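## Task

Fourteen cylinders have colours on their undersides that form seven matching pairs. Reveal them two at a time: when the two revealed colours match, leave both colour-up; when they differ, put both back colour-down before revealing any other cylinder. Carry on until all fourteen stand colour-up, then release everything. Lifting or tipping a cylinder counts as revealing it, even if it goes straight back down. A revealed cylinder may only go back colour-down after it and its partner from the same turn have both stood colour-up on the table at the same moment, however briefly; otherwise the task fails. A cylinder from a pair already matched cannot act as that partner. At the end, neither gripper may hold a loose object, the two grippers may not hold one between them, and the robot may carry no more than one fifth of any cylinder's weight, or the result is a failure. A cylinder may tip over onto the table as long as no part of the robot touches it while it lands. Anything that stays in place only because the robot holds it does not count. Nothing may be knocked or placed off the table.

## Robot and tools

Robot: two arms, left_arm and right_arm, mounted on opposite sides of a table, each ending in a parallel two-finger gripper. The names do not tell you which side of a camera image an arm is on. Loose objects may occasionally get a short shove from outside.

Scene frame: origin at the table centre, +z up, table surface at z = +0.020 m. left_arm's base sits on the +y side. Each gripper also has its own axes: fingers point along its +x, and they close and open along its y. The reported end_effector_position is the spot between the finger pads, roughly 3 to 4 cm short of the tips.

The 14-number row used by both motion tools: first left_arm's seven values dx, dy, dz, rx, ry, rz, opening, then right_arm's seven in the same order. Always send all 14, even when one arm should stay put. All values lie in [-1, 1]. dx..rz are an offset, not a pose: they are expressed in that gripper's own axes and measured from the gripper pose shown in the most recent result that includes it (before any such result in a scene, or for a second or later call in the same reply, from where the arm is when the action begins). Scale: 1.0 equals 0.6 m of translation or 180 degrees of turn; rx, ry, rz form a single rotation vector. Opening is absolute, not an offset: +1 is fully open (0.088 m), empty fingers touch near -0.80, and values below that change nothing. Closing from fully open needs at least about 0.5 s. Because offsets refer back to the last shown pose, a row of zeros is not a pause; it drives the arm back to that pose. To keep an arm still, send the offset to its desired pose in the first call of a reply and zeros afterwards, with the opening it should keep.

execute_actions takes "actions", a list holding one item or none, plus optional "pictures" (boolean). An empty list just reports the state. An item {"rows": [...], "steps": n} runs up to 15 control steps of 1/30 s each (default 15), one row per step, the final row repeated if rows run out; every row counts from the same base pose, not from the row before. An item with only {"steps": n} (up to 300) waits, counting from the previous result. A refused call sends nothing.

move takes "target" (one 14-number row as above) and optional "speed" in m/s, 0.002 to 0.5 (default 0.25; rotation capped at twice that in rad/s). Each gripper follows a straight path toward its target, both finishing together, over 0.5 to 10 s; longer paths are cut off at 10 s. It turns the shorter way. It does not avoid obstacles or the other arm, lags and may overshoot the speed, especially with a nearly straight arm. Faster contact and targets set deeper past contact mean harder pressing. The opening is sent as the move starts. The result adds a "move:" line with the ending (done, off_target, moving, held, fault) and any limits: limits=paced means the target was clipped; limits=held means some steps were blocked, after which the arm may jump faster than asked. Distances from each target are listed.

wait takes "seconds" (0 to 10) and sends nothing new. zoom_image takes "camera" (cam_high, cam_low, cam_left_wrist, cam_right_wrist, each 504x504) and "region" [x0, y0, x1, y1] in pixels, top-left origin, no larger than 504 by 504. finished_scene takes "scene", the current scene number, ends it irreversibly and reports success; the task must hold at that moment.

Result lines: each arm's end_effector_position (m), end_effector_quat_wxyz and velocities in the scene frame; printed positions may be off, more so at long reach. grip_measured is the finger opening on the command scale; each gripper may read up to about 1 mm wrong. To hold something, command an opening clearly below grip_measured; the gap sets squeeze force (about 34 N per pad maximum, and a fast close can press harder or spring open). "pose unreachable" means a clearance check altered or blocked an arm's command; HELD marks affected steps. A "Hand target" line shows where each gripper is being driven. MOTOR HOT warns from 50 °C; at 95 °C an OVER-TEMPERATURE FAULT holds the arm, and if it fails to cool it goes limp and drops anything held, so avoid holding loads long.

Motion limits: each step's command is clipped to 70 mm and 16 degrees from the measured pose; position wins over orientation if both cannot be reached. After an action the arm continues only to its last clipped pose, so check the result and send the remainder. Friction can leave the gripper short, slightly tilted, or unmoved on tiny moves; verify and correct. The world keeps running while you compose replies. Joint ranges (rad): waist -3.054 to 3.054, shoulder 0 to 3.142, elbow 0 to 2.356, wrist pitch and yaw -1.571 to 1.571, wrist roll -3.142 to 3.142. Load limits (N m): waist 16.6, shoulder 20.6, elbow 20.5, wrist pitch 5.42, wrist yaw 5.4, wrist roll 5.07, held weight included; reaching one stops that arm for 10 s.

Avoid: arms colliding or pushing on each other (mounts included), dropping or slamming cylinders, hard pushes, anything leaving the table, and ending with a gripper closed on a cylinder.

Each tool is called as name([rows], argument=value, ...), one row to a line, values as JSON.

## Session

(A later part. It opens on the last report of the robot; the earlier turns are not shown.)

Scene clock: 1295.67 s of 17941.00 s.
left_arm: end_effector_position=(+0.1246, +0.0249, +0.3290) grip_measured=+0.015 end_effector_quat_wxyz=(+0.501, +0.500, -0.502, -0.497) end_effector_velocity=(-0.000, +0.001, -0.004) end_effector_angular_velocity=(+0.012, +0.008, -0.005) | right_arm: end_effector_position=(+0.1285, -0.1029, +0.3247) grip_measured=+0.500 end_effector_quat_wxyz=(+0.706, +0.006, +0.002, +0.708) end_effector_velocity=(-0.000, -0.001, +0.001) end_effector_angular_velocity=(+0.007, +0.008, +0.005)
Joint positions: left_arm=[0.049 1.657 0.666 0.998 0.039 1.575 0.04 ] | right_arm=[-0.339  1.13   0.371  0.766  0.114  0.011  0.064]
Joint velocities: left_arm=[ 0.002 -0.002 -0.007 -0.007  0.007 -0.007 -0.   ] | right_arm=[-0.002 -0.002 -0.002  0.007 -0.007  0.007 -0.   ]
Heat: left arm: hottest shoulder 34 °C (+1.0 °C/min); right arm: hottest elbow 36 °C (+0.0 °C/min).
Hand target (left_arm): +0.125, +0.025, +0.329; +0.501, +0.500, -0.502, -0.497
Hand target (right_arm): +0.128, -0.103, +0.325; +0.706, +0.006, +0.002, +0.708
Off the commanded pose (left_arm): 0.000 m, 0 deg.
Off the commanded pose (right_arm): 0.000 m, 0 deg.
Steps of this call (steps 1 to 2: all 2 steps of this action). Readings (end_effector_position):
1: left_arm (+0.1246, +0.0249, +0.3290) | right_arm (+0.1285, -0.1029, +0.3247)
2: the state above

move(target=[0,0,0,0,0,0,-0.4,0.132,0.001,0.004,-0.004,0,0,0.5], speed=0.13)

execute_actions([
  {"rows":[[0,0,0,0,0,0,-0.4,0,0,0,0,0,0,-0.4],[0,0,0,0,0,0,-0.4,0,0,0,0,0,0,-0.4],[0,0,0,0,0,0,-0.4,0,0,0,0,0,0,-0.4],[0,0,0,0,0,0,-0.4,0,0,0,0,0,0,-0.4],[0,0,0,0,0,0,-0.4,0,0,0,0,0,0,-0.4],[0,0,0,0,0,0,-0.4,0,0,0,0,0,0,-0.4],[0,0,0,0,0,0,-0.4,0,0,0,0,0,0,-0.4],[0,0,0,0,0,0,0.6,0,0,0,0,0,0,-0.4],[0,0,0,0,0,0,0.6,0,0,0,0,0,0,-0.4],[0,0,0,0,0,0,0.6,0,0,0,0,0,0,-0.4],[-0.01,0,0,0,0,0,0.6,-0.01,0,0,0,0,0,-0.4],[-0.02,0,0,0,0,0,0.6,-0.02,0,0,0,0,0,-0.4],[-0.03,0,0,0,0,0,0.6,-0.03,0,0,0,0,0,-0.4],[-0.04,0,0,0,0,0,0.6,-0.04,0,0,0,0,0,-0.4],[-0.05,0,0,0,0,0,0.6,-0.05,0,0,0,0,0,-0.4]]},
], pictures=false)

move(target=[-0.075,0.004,0,0,0,0.003,0.6,-0.143,0.013,-0.335,0,0.499,0,-0.4], speed=0.4)

Scene clock: 1309.60 s of 17941.00 s.
left_arm: end_effector_position=(+0.1246, +0.0250, +0.3283) grip_measured=+0.010 end_effector_quat_wxyz=(+0.500, +0.500, -0.502, -0.498) end_effector_velocity=(-0.000, +0.002, -0.001) end_effector_angular_velocity=(+0.007, -0.007, +0.005) | right_arm: end_effector_position=(+0.1278, -0.0273, +0.3248) grip_measured=+0.500 end_effector_quat_wxyz=(+0.706, -0.000, +0.000, +0.708) end_effector_velocity=(-0.000, +0.001, -0.002) end_effector_angular_velocity=(-0.007, -0.008, +0.015)
Joint positions: left_arm=[0.049 1.658 0.665 0.997 0.039 1.575 0.039] | right_arm=[-0.369  1.485  0.618  0.866  0.085  0.     0.064]
Joint velocities: left_arm=[-0.002 -0.007 -0.007 -0.007 -0.007  0.007  0.   ] | right_arm=[-0.007  0.002  0.002 -0.007 -0.022 -0.007  0.   ]
Heat: left arm: hottest shoulder 34 °C (+1.0 °C/min); right arm: hottest elbow 36 °C (+0.0 °C/min).
Hand target (left_arm): +0.125, +0.025, +0.329; +0.501, +0.500, -0.502, -0.497
Hand target (right_arm): +0.128, -0.024, +0.327; +0.706, +0.002, -0.003, +0.709
Off the commanded pose (left_arm): 0.001 m, 0 deg.
Off the commanded pose (right_arm): 0.005 m, 0 deg.
move: done

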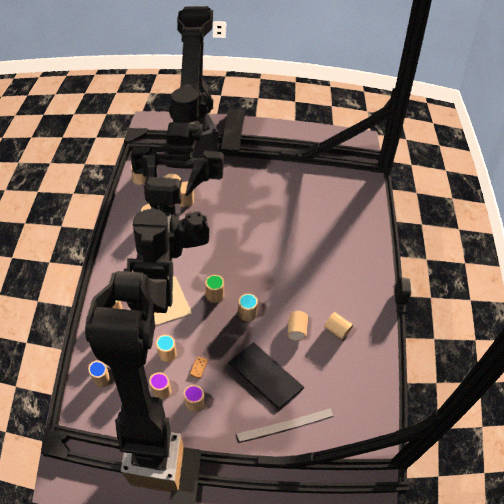

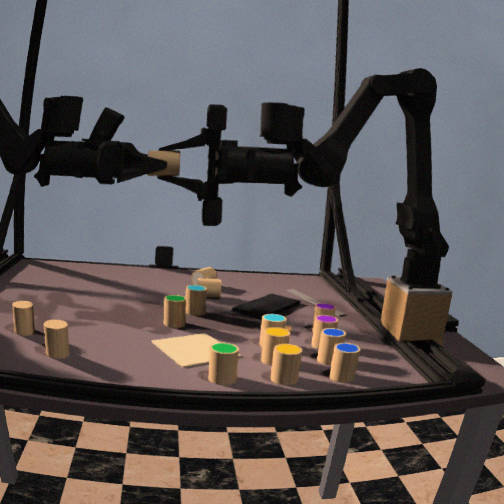

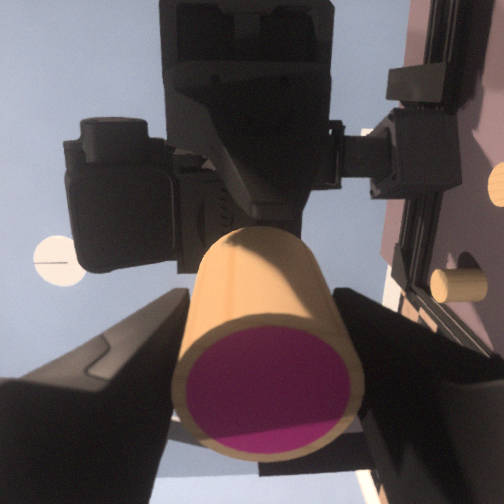

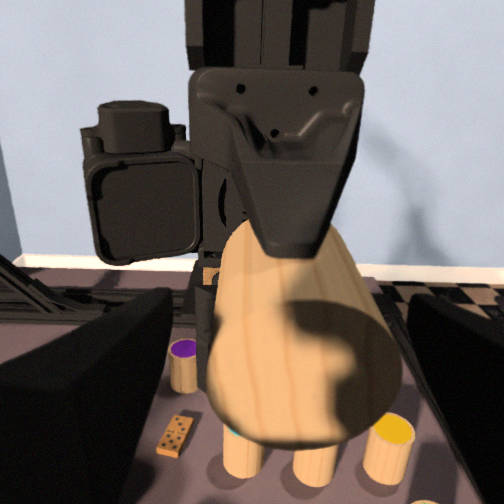

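Scene clock: 1310.10 s of 17941.00 s.
left_arm: end_effector_position=(+0.1241, +0.0390, +0.3254) grip_measured=+0.540 end_effector_quat_wxyz=(+0.498, +0.502, -0.500, -0.500) end_effector_velocity=(-0.008, +0.149, -0.019) end_effector_angular_velocity=(+0.051, +0.009, -0.010) | right_arm: end_effector_position=(+0.1281, -0.0401, +0.3211) grip_measured=-0.001 end_effector_quat_wxyz=(+0.706, -0.004, +0.004, +0.708) end_effector_velocity=(+0.000, -0.146, -0.013) end_effector_angular_velocity=(-0.027, -0.040, +0.000)
Joint positions: left_arm=[0.049 1.611 0.608 0.999 0.038 1.575 0.065] | right_arm=[-0.366  1.436  0.57   0.856  0.087  0.     0.039]
Joint velocities: left_arm=[-0.002 -0.515 -0.589  0.022  0.007 -0.007  0.175] | right_arm=[ 0.051 -0.593 -0.525 -0.095  0.051 -0.037  0.   ]
Heat: left arm: hottest shoulder 34 °C (+1.0 °C/min); right arm: hottest elbow 36 °C (+0.0 °C/min).
Hand target (left_arm): +0.124, +0.053, +0.327; +0.500, +0.500, -0.502, -0.498
Hand target (right_arm): +0.128, -0.055, +0.324; +0.706, +0.000, +0.000, +0.708
Off the commanded pose (left_arm): 0.016 m, 0 deg.
Off the commanded pose (right_arm): 0.018 m, 1 deg.
Steps of this call (steps 1 to 15: all 15 steps of this action). Readings (end_effector_position):
1: left_arm (+0.1246, +0.0250, +0.3283) | right_arm (+0.1278, -0.0273, +0.3246)
2: left_arm (+0.1246, +0.0250, +0.3283) | right_arm (+0.1278, -0.0273, +0.3246)
4: left_arm (+0.1246, +0.0250, +0.3283) | right_arm (+0.1278, -0.0273, +0.3246)
8: left_arm (+0.1246, +0.0250, +0.3283) | right_arm (+0.1277, -0.0273, +0.3246)
15: the state above

Scene clock: 1312.93 s of 17941.00 s.
left_arm: end_effector_position=(+0.1230, +0.0931, +0.3295) grip_measured=+0.600 end_effector_quat_wxyz=(+0.501, +0.499, -0.503, -0.496) end_effector_velocity=(+0.002, +0.001, +0.001) end_effector_angular_velocity=(-0.007, +0.007, +0.010) | right_arm: end_effector_position=(+0.1210, -0.1417, +0.1215) grip_measured=-0.001 end_effector_quat_wxyz=(+0.501, -0.499, +0.501, +0.498) end_effector_velocity=(+0.003, +0.000, +0.006) end_effector_angular_velocity=(-0.011, -0.009, +0.000)
Joint positions: left_arm=[0.054 1.386 0.413 0.983 0.045 1.575 0.068] | right_arm=[-0.356  1.829  1.07  -0.813  0.001  0.107  0.039]
Joint velocities: left_arm=[ 0.002 -0.002 -0.002  0.007 -0.007 -0.007  0.   ] | right_arm=[-0.007 -0.002  0.022 -0.037  0.007 -0.007  0.   ]
Heat: left arm: hottest shoulder 34 °C (+1.0 °C/min); right arm: hottest elbow 36 °C (-1.0 °C/min).
Hand target (left_arm): +0.124, +0.095, +0.329; +0.501, +0.499, -0.503, -0.497
Hand target (right_arm): +0.121, -0.139, +0.121; +0.501, -0.498, +0.504, +0.498
Off the commanded pose (left_arm): 0.003 m, 0 deg.
Off the commanded pose (right_arm): 0.003 m, 1 deg.
move: done

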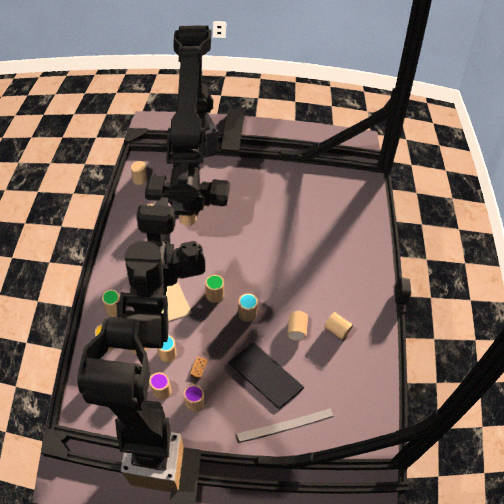

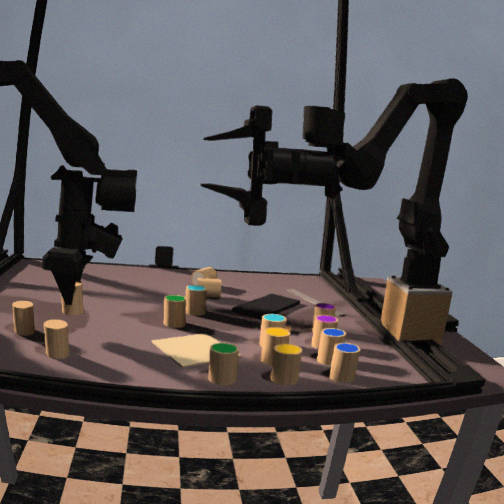

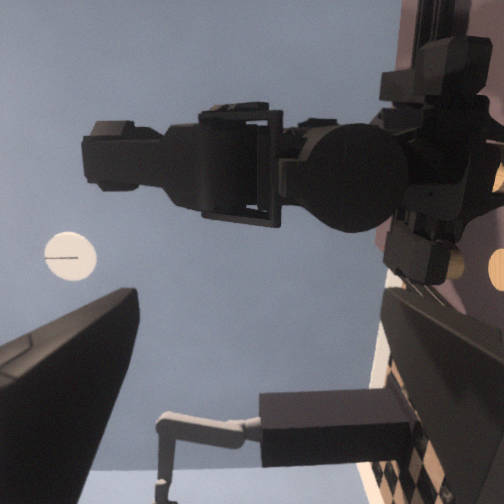

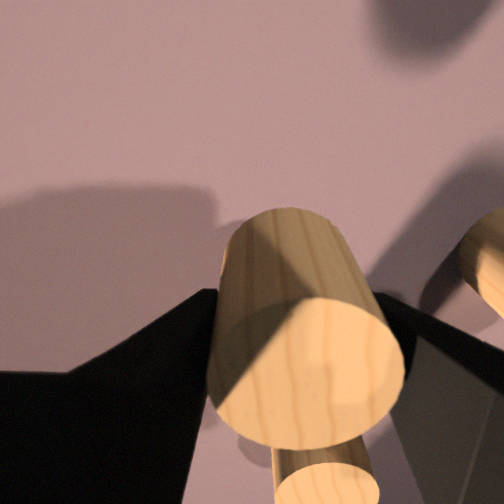

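move(target=[0,0,0,0,0,0,0.6,0.076,0,0,0,0.002,0,-0.4], speed=0.07)

execute_actions([
  {"rows":[[0,0,0,0,0,0,0.6,0.002,0,0,0,0,0,0.4]],"steps":10},
], pictures=false)

execute_actions([
  {"steps":60},
])

execute_actions([
  {"rows":[[0,0,0,0,0,0,0.6,0,0,0,0,0,0,-0.4],[0,0,0,0,0,0,0.6,0,0,0,0,0,0,-0.4],[0,0,0,0,0,0,0.6,0,0,0,0,0,0,-0.4],[0,0,0,0,0,0,0.6,0,0,0,0,0,0,-0.4],[0,0,0,0,0,0,0.6,0,0,0,0,0,0,-0.4],[0,0,0,0,0,0,0.6,0,0,0,0,0,0,-0.4],[0,0,0,0,0,0,0.6,0,0,0,0,0,0,-0.4],[0,0,0,0,0,0,0.6,-0.015,0,0,0,0,0,-0.4],[0,0,0,0,0,0,0.6,-0.03,0,0,0,0,0,-0.4],[0,0,0,0,0,0,0.6,-0.045,0,0,0,0,0,-0.4],[0,0,0,0,0,0,0.6,-0.06,0,0,0,0,0,-0.4],[0,0,0,0,0,0,0.6,-0.075,0,0,0,0,0,-0.4],[0,0,0,0,0,0,0.6,-0.09,0,0,0,0,0,-0.4],[0,0,0,0,0,0,0.6,-0.105,0,0,0,0,0,-0.4],[0,0,0,0,0,0,0.6,-0.12,0,0,0,0,0,-0.4]]},
], pictures=false)

move(target=[0,0,0,0,0,0,0.6,-0.287,-0.012,0.152,0,-0.499,0,-0.4], speed=0.4)

execute_actions([
  {"rows":[[0,0,0,0,0,0,0.6,0,0,0,0,0,0,-0.4]],"steps":2},
], pictures=false)

Scene clock: 1327.93 s of 17941.00 s.
left_arm: end_effector_position=(+0.1231, +0.0935, +0.3291) grip_measured=+0.600 end_effector_quat_wxyz=(+0.501, +0.499, -0.503, -0.497) end_effector_velocity=(+0.000, +0.001, -0.002) end_effector_angular_velocity=(+0.007, +0.022, +0.005) | right_arm: end_effector_position=(+0.1207, -0.1382, +0.0825) grip_measured=-0.001 end_effector_quat_wxyz=(+0.503, -0.496, +0.499, +0.501) end_effector_velocity=(+0.000, -0.004, -0.001) end_effector_angular_velocity=(-0.013, +0.006, +0.005)
Joint positions: left_arm=[0.055 1.385 0.411 0.982 0.045 1.575 0.068] | right_arm=[-0.356  1.92   1.007 -0.65   0.     0.107  0.039]
Joint velocities: left_arm=[-0.002 -0.002 -0.002 -0.007 -0.007 -0.022 -0.   ] | right_arm=[-0.002 -0.002 -0.007 -0.007 -0.007 -0.007 -0.   ]
Heat: left arm: hottest shoulder 33 °C (+0.0 °C/min); right arm: hottest elbow 37 °C (+0.0 °C/min).
Hand target (left_arm): +0.123, +0.093, +0.329; +0.501, +0.499, -0.503, -0.497
Hand target (right_arm): +0.121, -0.142, +0.076; +0.500, -0.501, +0.503, +0.496
Off the commanded pose (left_arm): 0.001 m, 0 deg.
Off the commanded pose (right_arm): 0.007 m, 1 deg.
move: done

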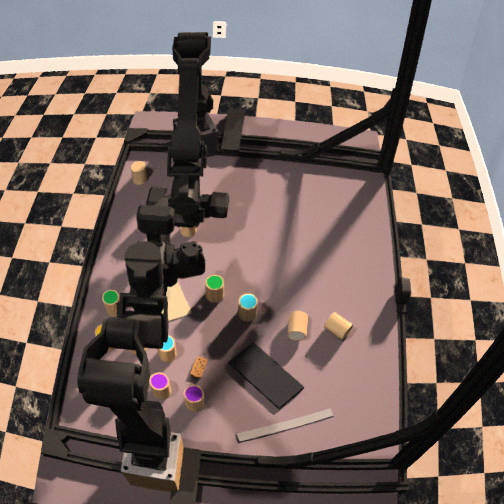

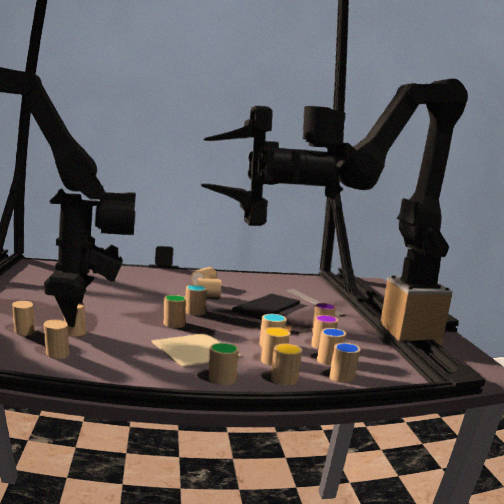

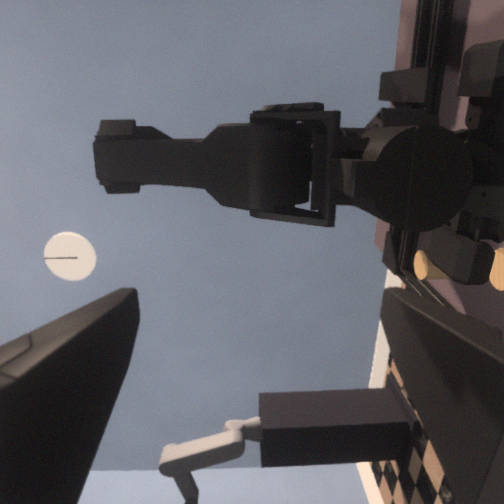

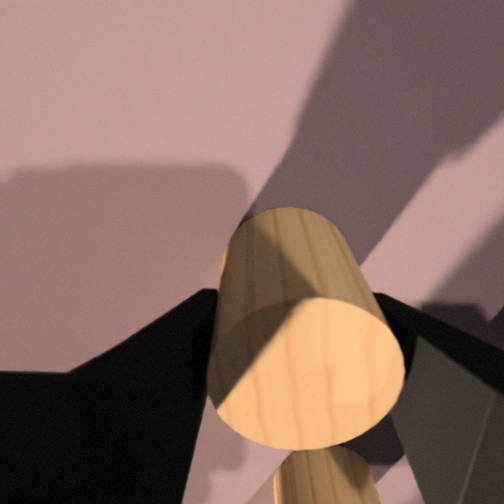

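Scene clock: 1328.27 s of 17941.00 s.
left_arm: end_effector_position=(+0.1231, +0.0935, +0.3291) grip_measured=+0.600 end_effector_quat_wxyz=(+0.501, +0.499, -0.503, -0.497) end_effector_velocity=(-0.002, +0.001, -0.002) end_effector_angular_velocity=(+0.007, +0.022, -0.010) | right_arm: end_effector_position=(+0.1206, -0.1373, +0.0824) grip_measured=+0.381 end_effector_quat_wxyz=(+0.504, -0.495, +0.499, +0.502) end_effector_velocity=(-0.000, -0.000, +0.001) end_effector_angular_velocity=(-0.003, +0.007, +0.005)
Joint positions: left_arm=[0.055 1.385 0.411 0.982 0.045 1.575 0.068] | right_arm=[-0.356  1.92   1.007 -0.645  0.     0.107  0.058]
Joint velocities: left_arm=[-0.002 -0.002 -0.002 -0.007  0.007 -0.022 -0.   ] | right_arm=[-0.002 -0.002  0.002 -0.007 -0.007 -0.007  0.008]
Heat: left arm: hottest shoulder 33 °C (+0.0 °C/min); right arm: hottest elbow 37 °C (+0.0 °C/min).
Hand target (left_arm): +0.123, +0.094, +0.329; +0.501, +0.499, -0.503, -0.497
Hand target (right_arm): +0.121, -0.138, +0.081; +0.503, -0.496, +0.500, +0.501
Off the commanded pose (left_arm): 0.000 m, 0 deg.
Off the commanded pose (right_arm): 0.001 m, 0 deg.
Steps of this call (steps 1 to 10: all 10 steps of this action). Readings (end_effector_position):
1: left_arm (+0.1231, +0.0935, +0.3291) | right_arm (+0.1207, -0.1382, +0.0825)
2: left_arm (+0.1231, +0.0935, +0.3291) | right_arm (+0.1207, -0.1382, +0.0825)
4: left_arm (+0.1231, +0.0935, +0.3291) | right_arm (+0.1206, -0.1373, +0.0824)
8: left_arm (+0.1231, +0.0935, +0.3291) | right_arm (+0.1206, -0.1372, +0.0825)
10: the state above

Scene clock: 1330.27 s of 17941.00 s.
left_arm: end_effector_position=(+0.1231, +0.0935, +0.3291) grip_measured=+0.600 end_effector_quat_wxyz=(+0.501, +0.499, -0.503, -0.497) end_effector_velocity=(+0.002, +0.001, -0.002) end_effector_angular_velocity=(+0.007, +0.008, +0.010) | right_arm: end_effector_position=(+0.1206, -0.1373, +0.0824) grip_measured=+0.400 end_effector_quat_wxyz=(+0.504, -0.495, +0.499, +0.502) end_effector_velocity=(+0.000, -0.004, +0.001) end_effector_angular_velocity=(-0.018, +0.005, +0.005)
Joint positions: left_arm=[0.055 1.385 0.411 0.982 0.045 1.575 0.068] | right_arm=[-0.356  1.92   1.007 -0.645  0.     0.107  0.059]
Joint velocities: left_arm=[ 0.002 -0.002 -0.002 -0.007 -0.007 -0.007  0.   ] | right_arm=[-0.002 -0.002  0.002 -0.022 -0.007 -0.007 -0.   ]
Heat: left arm: hottest shoulder 33 °C (+0.0 °C/min); right arm: hottest elbow 36 °C (-1.0 °C/min).
Hand target (left_arm): +0.123, +0.093, +0.329; +0.501, +0.499, -0.503, -0.497
Hand target (right_arm): +0.121, -0.138, +0.081; +0.503, -0.496, +0.499, +0.501
Off the commanded pose (left_arm): 0.000 m, 0 deg.
Off the commanded pose (right_arm): 0.001 m, 0 deg.
Steps of this call (steps 1 to 60: nothing new was sent). Readings (end_effector_position):
1: left_arm (+0.1231, +0.0935, +0.3291) | right_arm (+0.1206, -0.1373, +0.0824)
2: left_arm (+0.1231, +0.0935, +0.3291) | right_arm (+0.1206, -0.1372, +0.0825)
4: left_arm (+0.1231, +0.0935, +0.3291) | right_arm (+0.1206, -0.1372, +0.0825)
8: left_arm (+0.1231, +0.0935, +0.3291) | right_arm (+0.1206, -0.1373, +0.0824)
60: the state above

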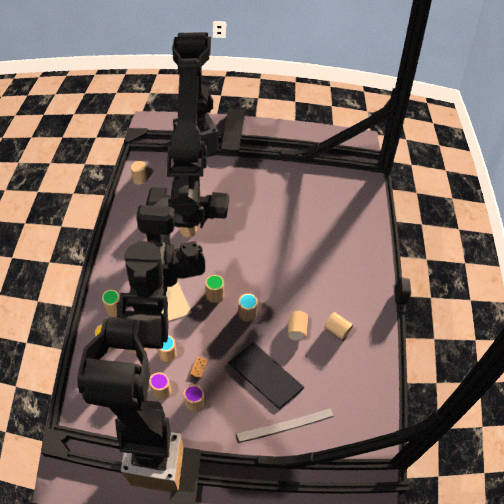

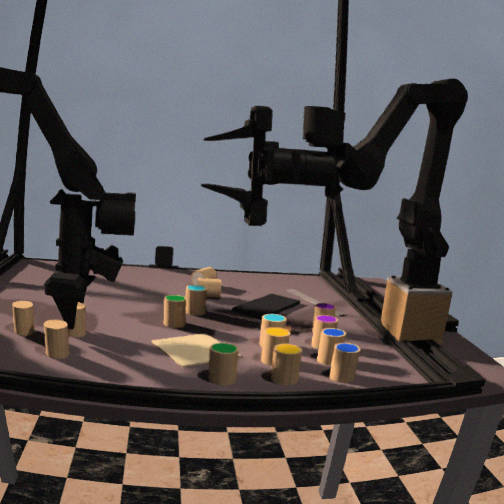

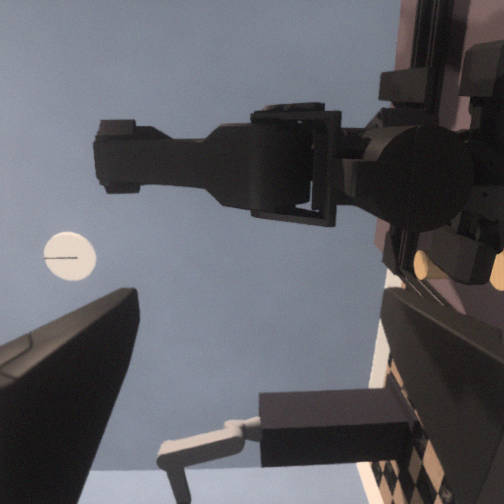

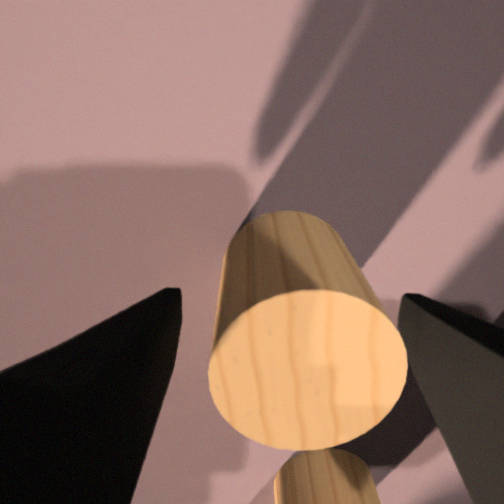

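Scene clock: 1330.77 s of 17941.00 s.
left_arm: end_effector_position=(+0.1231, +0.0935, +0.3291) grip_measured=+0.600 end_effector_quat_wxyz=(+0.501, +0.499, -0.503, -0.497) end_effector_velocity=(+0.000, -0.000, +0.000) end_effector_angular_velocity=(+0.002, +0.007, +0.005) | right_arm: end_effector_position=(+0.1215, -0.1458, +0.1205) grip_measured=+0.000 end_effector_quat_wxyz=(+0.496, -0.505, +0.507, +0.492) end_effector_velocity=(-0.004, +0.034, +0.280) end_effector_angular_velocity=(+0.162, +0.024, +0.005)
Joint positions: left_arm=[0.055 1.385 0.411 0.982 0.045 1.575 0.068] | right_arm=[-0.356  1.834  1.071 -0.832  0.001  0.107  0.039]
Joint velocities: left_arm=[-0.002 -0.002  0.002 -0.007 -0.007 -0.007 -0.   ] | right_arm=[-0.002 -0.554  0.554 -0.945 -0.007 -0.007 -0.   ]
Heat: left arm: hottest shoulder 33 °C (+0.0 °C/min); right arm: hottest elbow 36 °C (-1.0 °C/min).
Hand target (left_arm): +0.123, +0.094, +0.329; +0.501, +0.499, -0.503, -0.497
Hand target (right_arm): +0.120, -0.139, +0.151; +0.505, -0.494, +0.498, +0.503
Off the commanded pose (left_arm): 0.000 m, 0 deg.
Off the commanded pose (right_arm): 0.035 m, 2 deg.
Steps of this call (steps 1 to 15: all 15 steps of this action). Readings (end_effector_position):
1: left_arm (+0.1231, +0.0935, +0.3291) | right_arm (+0.1206, -0.1373, +0.0824)
2: left_arm (+0.1231, +0.0935, +0.3291) | right_arm (+0.1206, -0.1373, +0.0824)
4: left_arm (+0.1231, +0.0935, +0.3291) | right_arm (+0.1207, -0.1373, +0.0824)
8: left_arm (+0.1231, +0.0935, +0.3291) | right_arm (+0.1207, -0.1381, +0.0824)
15: the state above

Scene clock: 1333.70 s of 17941.00 s.
left_arm: end_effector_position=(+0.1231, +0.0936, +0.3289) grip_measured=+0.600 end_effector_quat_wxyz=(+0.501, +0.499, -0.503, -0.497) end_effector_velocity=(+0.000, -0.000, +0.000) end_effector_angular_velocity=(+0.002, -0.007, +0.005) | right_arm: end_effector_position=(+0.1265, -0.0509, +0.3256) grip_measured=+0.000 end_effector_quat_wxyz=(+0.705, +0.004, -0.004, +0.709) end_effector_velocity=(-0.000, -0.001, -0.002) end_effector_angular_velocity=(-0.002, -0.008, +0.005)
Joint positions: left_arm=[0.055 1.385 0.41  0.982 0.045 1.575 0.068] | right_arm=[-0.357  1.392  0.532  0.873  0.094 -0.001  0.039]
Joint velocities: left_arm=[-0.002 -0.002  0.002 -0.007 -0.007  0.007 -0.   ] | right_arm=[-0.002  0.002 -0.007  0.007 -0.007 -0.007 -0.   ]
Heat: left arm: hottest shoulder 32 °C (-1.0 °C/min); right arm: hottest elbow 36 °C (-1.0 °C/min).
Hand target (left_arm): +0.123, +0.094, +0.329; +0.501, +0.499, -0.503, -0.497
Hand target (right_arm): +0.127, -0.051, +0.320; +0.705, -0.001, -0.001, +0.709
Off the commanded pose (left_arm): 0.000 m, 0 deg.
Off the commanded pose (right_arm): 0.007 m, 1 deg.
move: done

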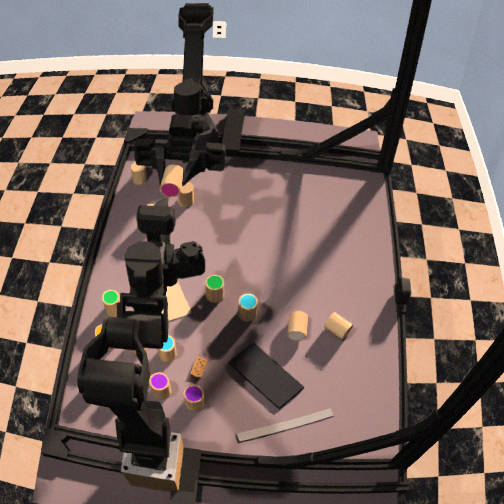

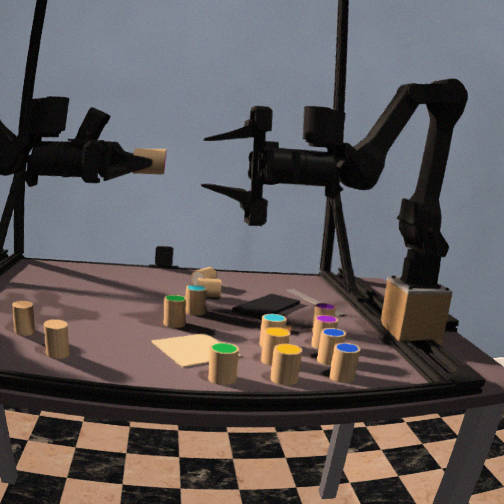

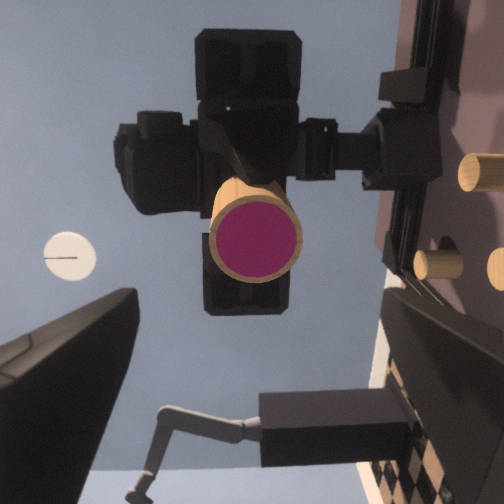

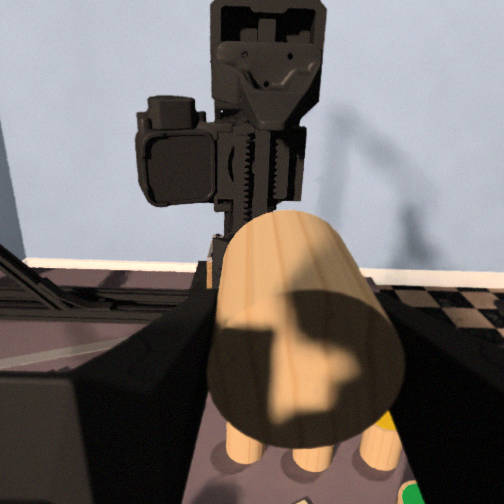

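Scene clock: 1333.77 s of 17941.00 s.
left_arm: end_effector_position=(+0.1231, +0.0936, +0.3289) grip_measured=+0.600 end_effector_quat_wxyz=(+0.501, +0.499, -0.503, -0.497) end_effector_velocity=(-0.002, +0.001, +0.001) end_effector_angular_velocity=(-0.007, +0.007, -0.000) | right_arm: end_effector_position=(+0.1265, -0.0509, +0.3256) grip_measured=+0.000 end_effector_quat_wxyz=(+0.705, +0.004, -0.004, +0.709) end_effector_velocity=(+0.000, -0.001, -0.004) end_effector_angular_velocity=(-0.012, -0.008, -0.005)
Joint positions: left_arm=[0.055 1.385 0.41  0.982 0.045 1.575 0.068] | right_arm=[-0.357  1.392  0.532  0.873  0.094 -0.001  0.039]
Joint velocities: left_arm=[-0.007 -0.002 -0.002  0.007 -0.007 -0.007 -0.   ] | right_arm=[ 0.002 -0.002 -0.007 -0.007  0.007 -0.007 -0.   ]
Heat: left arm: hottest shoulder 32 °C (-1.0 °C/min); right arm: hottest elbow 36 °C (-1.0 °C/min).
Hand target (left_arm): +0.123, +0.094, +0.329; +0.501, +0.499, -0.503, -0.497
Hand target (right_arm): +0.126, -0.051, +0.326; +0.705, +0.004, -0.004, +0.709
Off the commanded pose (left_arm): 0.000 m, 0 deg.
Off the commanded pose (right_arm): 0.000 m, 0 deg.
Steps of this call (steps 1 to 2: all 2 steps of this action). Readings (end_effector_position):
1: left_arm (+0.1231, +0.0936, +0.3289) | right_arm (+0.1265, -0.0509, +0.3256)
2: the state above

move(target=[0.159,0.004,0.003,0,0,0,0.6,0,0,0,0,0,0,-0.4], speed=0.14)

execute_actions([
  {"rows":[[0,0,0,0,0,0,-0.4,0,0,0,0,0,0,-0.4],[0,0,0,0,0,0,-0.4,0,0,0,0,0,0,-0.4],[0,0,0,0,0,0,-0.4,0,0,0,0,0,0,-0.4],[0,0,0,0,0,0,-0.4,0,0,0,0,0,0,-0.4],[0,0,0,0,0,0,-0.4,0,0,0,0,0,0,-0.4],[0,0,0,0,0,0,-0.4,0,0,0,0,0,0,-0.4],[0,0,0,0,0,0,-0.4,0,0,0,0,0,0,-0.4],[0,0,0,0,0,0,-0.4,0,0,0,0,0,0,0.5],[0,0,0,0,0,0,-0.4,0,0,0,0,0,0,0.5],[0,0,0,0,0,0,-0.4,0,0,0,0,0,0,0.5],[-0.01,0,0,0,0,0,-0.4,-0.01,0,0,0,0,0,0.5],[-0.02,0,0,0,0,0,-0.4,-0.02,0,0,0,0,0,0.5],[-0.03,0,0,0,0,0,-0.4,-0.03,0,0,0,0,0,0.5],[-0.04,0,0,0,0,0,-0.4,-0.04,0,0,0,0,0,0.5],[-0.05,0,0,0,0,0,-0.4,-0.05,0,0,0,0,0,0.5]]},
], pictures=false)

move(target=[0.042,-0.31,-0.226,0,0,-0.497,-0.4,-0.38,-0.258,-0.313,0,0.505,0,0.35], speed=0.4)

Scene clock: 1353.43 s of 17941.00 s.
left_arm: end_effector_position=(+0.1223, +0.0011, +0.3296) grip_measured=+0.600 end_effector_quat_wxyz=(+0.500, +0.500, -0.502, -0.498) end_effector_velocity=(-0.000, -0.001, -0.005) end_effector_angular_velocity=(+0.022, +0.023, +0.005) | right_arm: end_effector_position=(+0.1265, -0.0509, +0.3248) grip_measured=-0.001 end_effector_quat_wxyz=(+0.705, +0.004, -0.004, +0.709) end_effector_velocity=(+0.002, +0.000, +0.000) end_effector_angular_velocity=(-0.002, -0.008, -0.000)
Joint positions: left_arm=[0.039 1.735 0.763 0.975 0.029 1.575 0.068] | right_arm=[-0.357  1.393  0.531  0.872  0.094 -0.001  0.039]
Joint velocities: left_arm=[-0.002  0.002  0.002 -0.022 -0.007 -0.022 -0.   ] | right_arm=[-0.007 -0.002  0.002 -0.007 -0.007 -0.007  0.   ]
Heat: left arm: hottest shoulder 32 °C (-2.0 °C/min); right arm: hottest elbow 37 °C (+1.0 °C/min).
Hand target (left_arm): +0.121, -0.002, +0.331; +0.501, +0.499, -0.503, -0.497
Hand target (right_arm): +0.126, -0.051, +0.326; +0.705, +0.004, -0.004, +0.709
Off the commanded pose (left_arm): 0.004 m, 0 deg.
Off the commanded pose (right_arm): 0.001 m, 0 deg.
move: done

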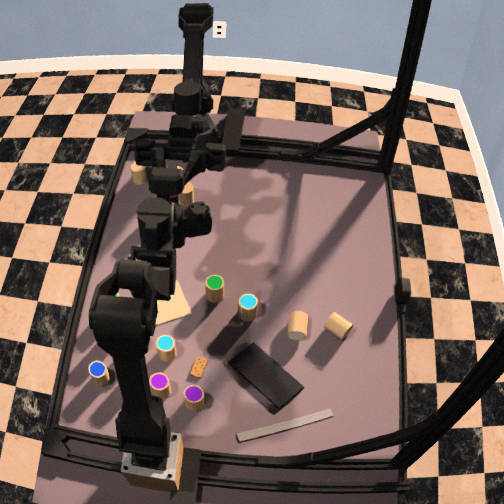

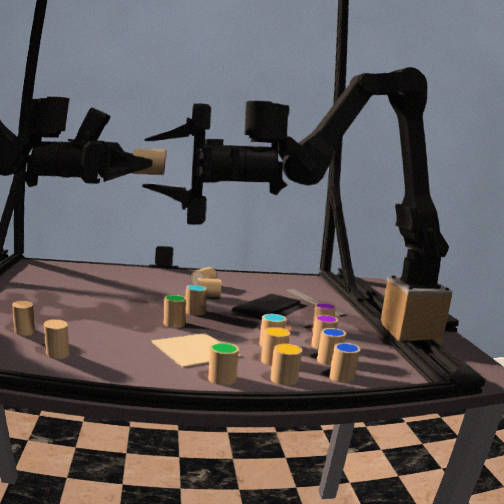

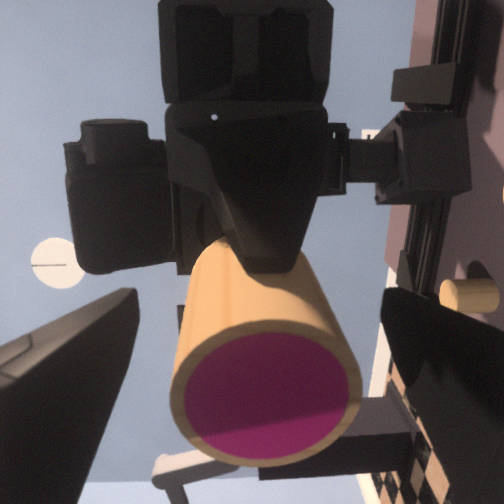

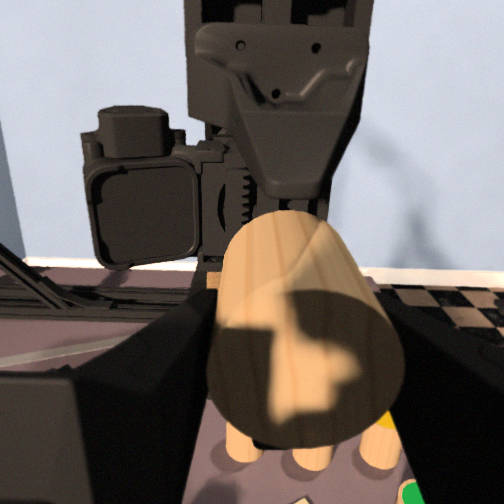

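Scene clock: 1353.93 s of 17941.00 s.
left_arm: end_effector_position=(+0.1219, +0.0151, +0.3237) grip_measured=+0.019 end_effector_quat_wxyz=(+0.496, +0.504, -0.498, -0.502) end_effector_velocity=(-0.007, +0.148, -0.021) end_effector_angular_velocity=(+0.046, +0.009, -0.010) | right_arm: end_effector_position=(+0.1267, -0.0639, +0.3243) grip_measured=+0.488 end_effector_quat_wxyz=(+0.705, +0.003, -0.003, +0.709) end_effector_velocity=(-0.000, -0.147, -0.005) end_effector_angular_velocity=(+0.002, -0.007, +0.010)
Joint positions: left_arm=[0.039 1.695 0.702 0.98  0.029 1.575 0.04 ] | right_arm=[-0.353  1.335  0.487  0.856  0.098 -0.001  0.063]
Joint velocities: left_arm=[-0.002 -0.471 -0.613  0.095  0.007 -0.007 -0.   ] | right_arm=[ 0.061 -0.667 -0.496 -0.168  0.051 -0.007  0.036]
Heat: left arm: hottest shoulder 32 °C (-2.0 °C/min); right arm: hottest elbow 37 °C (+1.0 °C/min).
Hand target (left_arm): +0.122, +0.029, +0.329; +0.500, +0.500, -0.502, -0.498
Hand target (right_arm): +0.127, -0.078, +0.324; +0.705, +0.004, -0.004, +0.709
Off the commanded pose (left_arm): 0.017 m, 1 deg.
Off the commanded pose (right_arm): 0.017 m, 0 deg.
Steps of this call (steps 1 to 15: all 15 steps of this action). Readings (end_effector_position):
1: left_arm (+0.1223, +0.0011, +0.3296) | right_arm (+0.1265, -0.0509, +0.3248)
2: left_arm (+0.1223, +0.0011, +0.3296) | right_arm (+0.1265, -0.0509, +0.3248)
4: left_arm (+0.1223, +0.0011, +0.3296) | right_arm (+0.1265, -0.0509, +0.3248)
8: left_arm (+0.1223, +0.0011, +0.3296) | right_arm (+0.1265, -0.0509, +0.3246)
15: the state above

Scene clock: 1357.00 s of 17941.00 s.
left_arm: end_effector_position=(+0.2576, +0.0054, +0.1395) grip_measured=+0.015 end_effector_quat_wxyz=(+0.003, +0.709, +0.001, -0.705) end_effector_velocity=(+0.002, +0.002, -0.003) end_effector_angular_velocity=(+0.018, -0.017, +0.020) | right_arm: end_effector_position=(+0.2804, -0.3024, +0.1339) grip_measured=+0.350 end_effector_quat_wxyz=(+0.502, -0.499, +0.501, +0.498) end_effector_velocity=(-0.003, +0.000, +0.001) end_effector_angular_velocity=(+0.013, +0.018, -0.010)
Joint positions: left_arm=[ 0.31   2.527  2.161 -1.202 -0.004  1.866  0.04 ] | right_arm=[-1.185  1.377  0.656 -0.849  0.003 -0.722  0.056]
Joint velocities: left_arm=[-0.002  0.007  0.002 -0.007 -0.022 -0.022 -0.   ] | right_arm=[-0.002 -0.007 -0.002 -0.007 -0.022  0.007 -0.   ]
Heat: left arm: hottest shoulder 32 °C (-2.0 °C/min); right arm: hottest elbow 37 °C (+1.0 °C/min).
Hand target (left_arm): +0.259, +0.004, +0.139; +0.002, +0.710, +0.001, -0.704
Hand target (right_arm): +0.283, -0.301, +0.135; +0.503, -0.501, +0.500, +0.496
Off the commanded pose (left_arm): 0.003 m, 0 deg.
Off the commanded pose (right_arm): 0.003 m, 1 deg.
move: done

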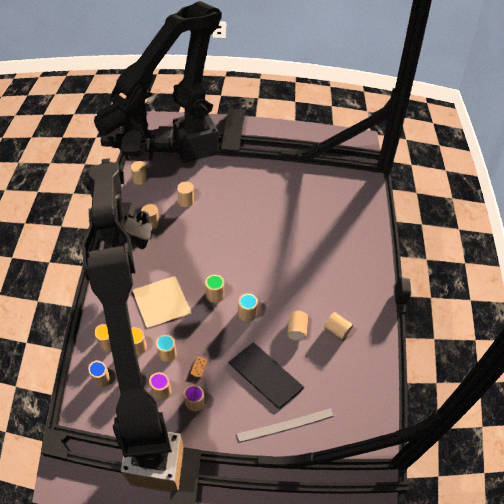

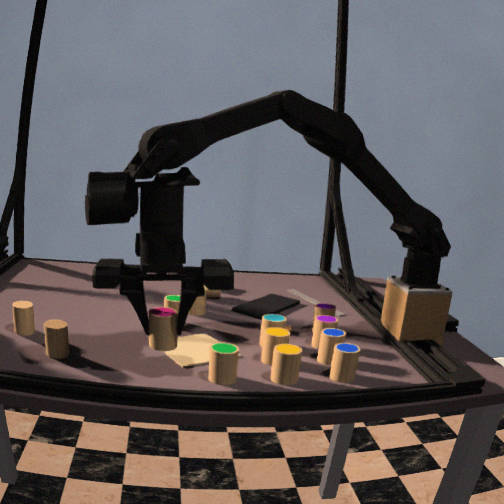

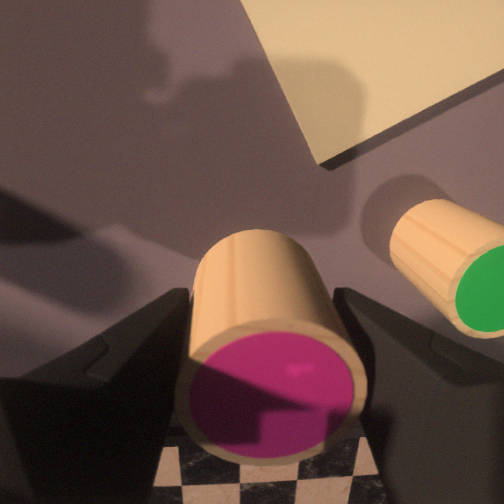

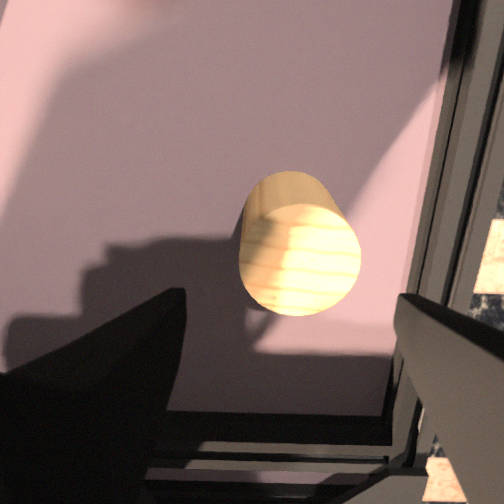

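move(target=[0.0925,0,0,0,-0.003,-0.004,-0.4,0.1,-0.005,0,0,0.002,0,0.35], speed=0.07)

Scene clock: 1361.83 s of 17941.00 s.
left_arm: end_effector_position=(+0.2582, +0.0021, +0.0914) grip_measured=+0.011 end_effector_quat_wxyz=(+0.004, +0.708, +0.001, -0.706) end_effector_velocity=(-0.001, +0.003, -0.001) end_effector_angular_velocity=(+0.014, -0.003, +0.005) | right_arm: end_effector_position=(+0.2855, -0.2995, +0.0770) grip_measured=+0.350 end_effector_quat_wxyz=(+0.505, -0.500, +0.498, +0.498) end_effector_velocity=(-0.003, -0.002, -0.002) end_effector_angular_velocity=(-0.008, +0.017, +0.005)
Joint positions: left_arm=[ 0.31   2.593  2.091 -1.065 -0.002  1.866  0.04 ] | right_arm=[-1.193  1.564  0.537 -0.534  0.003 -0.731  0.056]
Joint velocities: left_arm=[-0.002 -0.002 -0.007 -0.007 -0.007 -0.007  0.   ] | right_arm=[-0.002  0.007 -0.002 -0.007 -0.007 -0.007 -0.   ]
Heat: left arm: hottest shoulder 34 °C (+0.0 °C/min); right arm: hottest elbow 37 °C (+1.0 °C/min).
Hand target (left_arm): +0.258, +0.005, +0.084; -0.001, +0.706, +0.006, -0.709
Hand target (right_arm): +0.284, -0.303, +0.074; +0.500, -0.501, +0.503, +0.496
Off the commanded pose (left_arm): 0.008 m, 1 deg.
Off the commanded pose (right_arm): 0.005 m, 1 deg.
move: done

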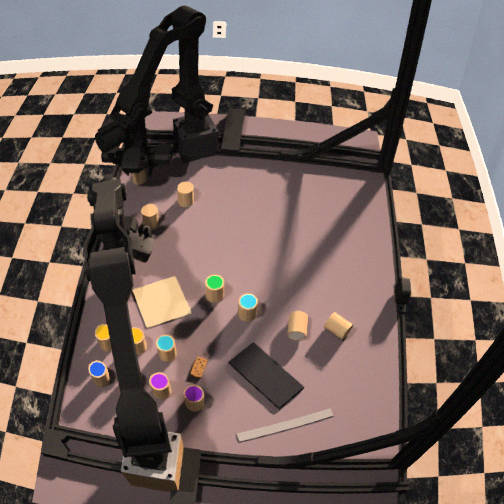

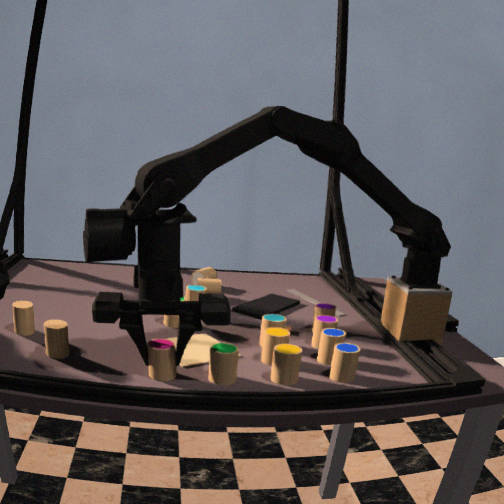

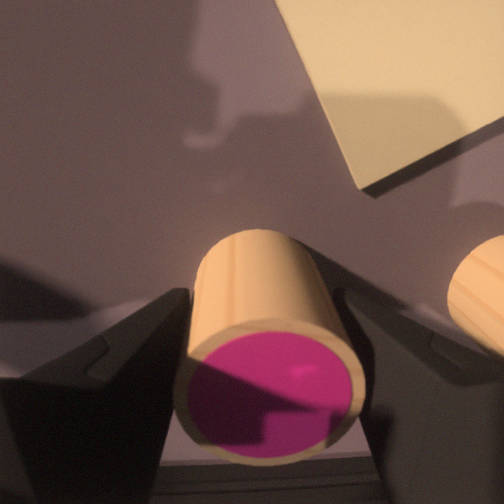

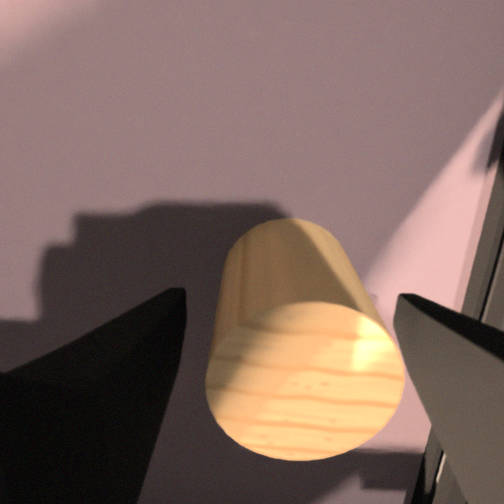

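execute_actions([
  {"rows":[[0.002,0,0,0,0,0,0.5,0,0,0,0,0,0,-0.4],[0.002,0,0,0,0,0,0.5,0,0,0,0,0,0,-0.4],[0.002,0,0,0,0,0,0.5,0,0,0,0,0,0,-0.4],[0.002,0,0,0,0,0,0.5,0,0,0,0,0,0,-0.4],[0.002,0,0,0,0,0,0.5,0,0,0,0,0,0,-0.4],[-0.01,0,0,0,0,0,0.5,0,0,0,0,0,0,-0.4],[-0.02,0,0,0,0,0,0.5,0,0,0,0,0,0,-0.4],[-0.03,0,0,0,0,0,0.5,-0.015,0,0,0,0,0,-0.4],[-0.04,0,0,0,0,0,0.5,-0.03,0,0,0,0,0,-0.4],[-0.05,0,0,0,0,0,0.5,-0.045,0,0,0,0,0,-0.4],[-0.06,0,0,0,0,0,0.5,-0.06,0,0,0,0,0,-0.4],[-0.07,0,0,0,0,0,0.5,-0.075,0,0,0,0,0,-0.4],[-0.08,0,0,0,0,0,0.5,-0.09,0,0,0,0,0,-0.4],[-0.09,0,0,0,0,0,0.5,-0.105,0,0,0,0,0,-0.4],[-0.1,0,0,0,0,0,0.5,-0.12,0,0,0,0,0,-0.4]]},
], pictures=false)

move(target=[-0.288,-0.145,0.222,0,0,0.5,0.6,-0.315,0.258,0.42,0,-0.505,0,-0.4], speed=0.4)

execute_actions([
  {"rows":[[0,0,0,0,0,0,0.6,0,0,0,0,0,0,-0.4]],"steps":2},
], pictures=false)

Scene clock: 1373.50 s of 17941.00 s.
left_arm: end_effector_position=(+0.2565, +0.0089, +0.1211) grip_measured=+0.496 end_effector_quat_wxyz=(-0.008, +0.703, +0.013, -0.711) end_effector_velocity=(+0.007, -0.016, +0.206) end_effector_angular_velocity=(-0.089, -0.036, +0.010) | right_arm: end_effector_position=(+0.2820, -0.3035, +0.1173) grip_measured=+0.000 end_effector_quat_wxyz=(+0.497, -0.500, +0.506, +0.497) end_effector_velocity=(+0.016, +0.021, +0.255) end_effector_angular_velocity=(+0.072, -0.055, +0.010)
Joint positions: left_arm=[ 0.312  2.564  2.158 -1.197  0.001  1.866  0.063] | right_arm=[-1.194  1.432  0.624 -0.776  0.004 -0.731  0.039]
Joint velocities: left_arm=[ 0.002 -0.208  0.437 -0.549 -0.007 -0.007  0.002] | right_arm=[ 0.002 -0.657  0.657 -1.223 -0.007 -0.007 -0.   ]
Heat: left arm: hottest shoulder 36 °C (+2.0 °C/min); right arm: hottest elbow 36 °C (-1.0 °C/min).
Hand target (left_arm): +0.258, +0.003, +0.150; +0.004, +0.708, -0.000, -0.706
Hand target (right_arm): +0.285, -0.299, +0.142; +0.506, -0.499, +0.496, +0.498
Off the commanded pose (left_arm): 0.031 m, 2 deg.
Off the commanded pose (right_arm): 0.032 m, 1 deg.
Steps of this call (steps 1 to 335: nothing new was sent; steps 336 to 350: all 15 steps of this action). Readings (end_effector_position):
336: left_arm (+0.2585, +0.0024, +0.0904) | right_arm (+0.2853, -0.2998, +0.0765)
337: left_arm (+0.2585, +0.0024, +0.0904) | right_arm (+0.2853, -0.2998, +0.0765)
339: left_arm (+0.2585, +0.0024, +0.0904) | right_arm (+0.2853, -0.2999, +0.0765)
343: left_arm (+0.2573, +0.0064, +0.0911) | right_arm (+0.2846, -0.3007, +0.0772)
350: the state above

Scene clock: 1376.53 s of 17941.00 s.
left_arm: end_effector_position=(+0.1248, +0.0891, +0.3251) grip_measured=+0.600 end_effector_quat_wxyz=(+0.503, +0.499, -0.499, -0.499) end_effector_velocity=(+0.000, +0.001, +0.005) end_effector_angular_velocity=(-0.022, +0.021, +0.015) | right_arm: end_effector_position=(+0.1281, -0.0526, +0.3195) grip_measured=-0.001 end_effector_quat_wxyz=(+0.704, +0.001, +0.006, +0.710) end_effector_velocity=(-0.000, +0.001, -0.007) end_effector_angular_velocity=(-0.022, -0.009, +0.005)
Joint positions: left_arm=[0.06  1.419 0.419 1.003 0.047 1.567 0.068] | right_arm=[-0.365  1.39   0.52   0.863  0.084  0.01   0.039]
Joint velocities: left_arm=[-0.007 -0.002 -0.002  0.022 -0.022 -0.022 -0.   ] | right_arm=[-0.002  0.012 -0.002 -0.007 -0.007 -0.007 -0.   ]
Heat: left arm: hottest shoulder 36 °C (+3.0 °C/min); right arm: hottest elbow 36 °C (-1.0 °C/min).
Hand target (left_arm): +0.124, +0.090, +0.321; +0.501, +0.501, -0.496, -0.502
Hand target (right_arm): +0.127, -0.049, +0.324; +0.705, +0.005, +0.001, +0.710
Off the commanded pose (left_arm): 0.007 m, 1 deg.
Off the commanded pose (right_arm): 0.007 m, 1 deg.
move: done

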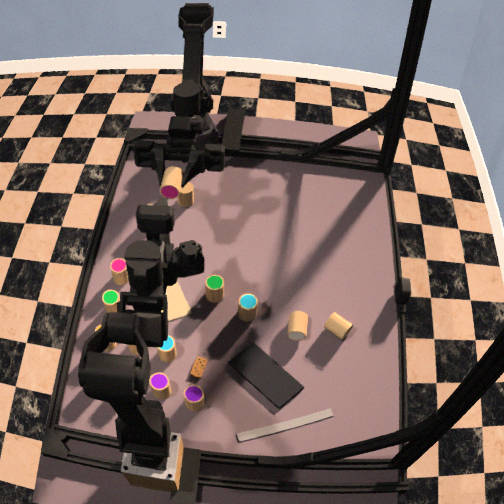

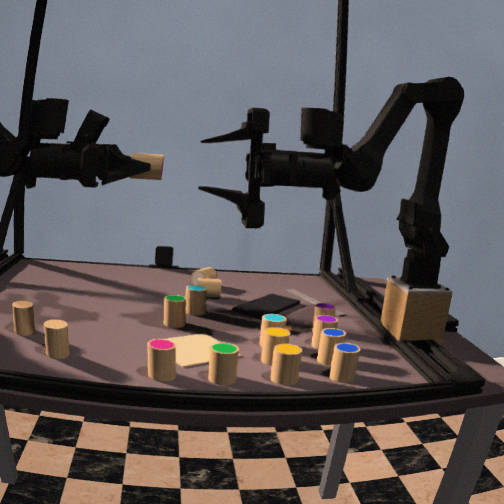

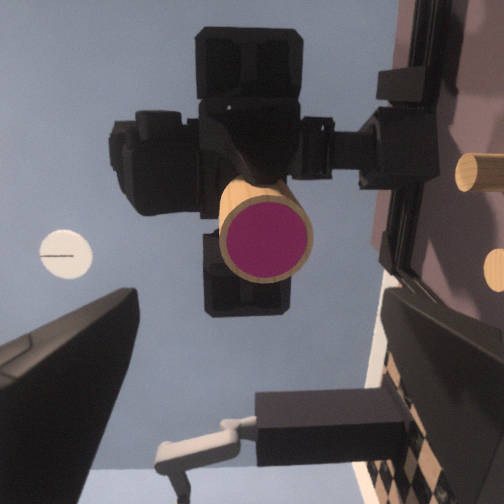

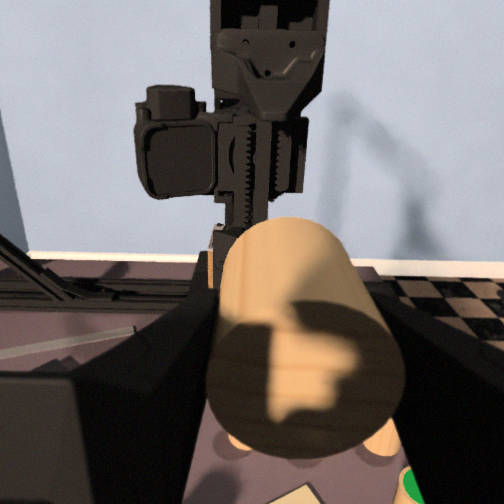

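Scene clock: 1376.60 s of 17941.00 s.
left_arm: end_effector_position=(+0.1248, +0.0891, +0.3252) grip_measured=+0.600 end_effector_quat_wxyz=(+0.503, +0.499, -0.499, -0.499) end_effector_velocity=(+0.000, +0.001, -0.002) end_effector_angular_velocity=(+0.007, +0.008, +0.005) | right_arm: end_effector_position=(+0.1281, -0.0526, +0.3195) grip_measured=-0.001 end_effector_quat_wxyz=(+0.704, +0.001, +0.006, +0.710) end_effector_velocity=(-0.000, -0.001, +0.001) end_effector_angular_velocity=(+0.007, -0.007, +0.005)
Joint positions: left_arm=[0.06  1.419 0.419 1.004 0.047 1.567 0.068] | right_arm=[-0.365  1.39   0.52   0.863  0.084  0.01   0.039]
Joint velocities: left_arm=[-0.002 -0.002 -0.002 -0.007 -0.007 -0.007 -0.   ] | right_arm=[-0.002 -0.002 -0.002  0.007 -0.007 -0.007  0.   ]
Heat: left arm: hottest shoulder 36 °C (+3.0 °C/min); right arm: hottest elbow 36 °C (-1.0 °C/min).
Hand target (left_arm): +0.125, +0.089, +0.325; +0.503, +0.499, -0.499, -0.499
Hand target (right_arm): +0.128, -0.053, +0.319; +0.704, +0.001, +0.006, +0.710
Off the commanded pose (left_arm): 0.000 m, 0 deg.
Off the commanded pose (right_arm): 0.000 m, 0 deg.
Steps of this call (steps 1 to 2: all 2 steps of this action). Readings (end_effector_position):
1: left_arm (+0.1248, +0.0891, +0.3252) | right_arm (+0.1281, -0.0526, +0.3195)
2: the state above


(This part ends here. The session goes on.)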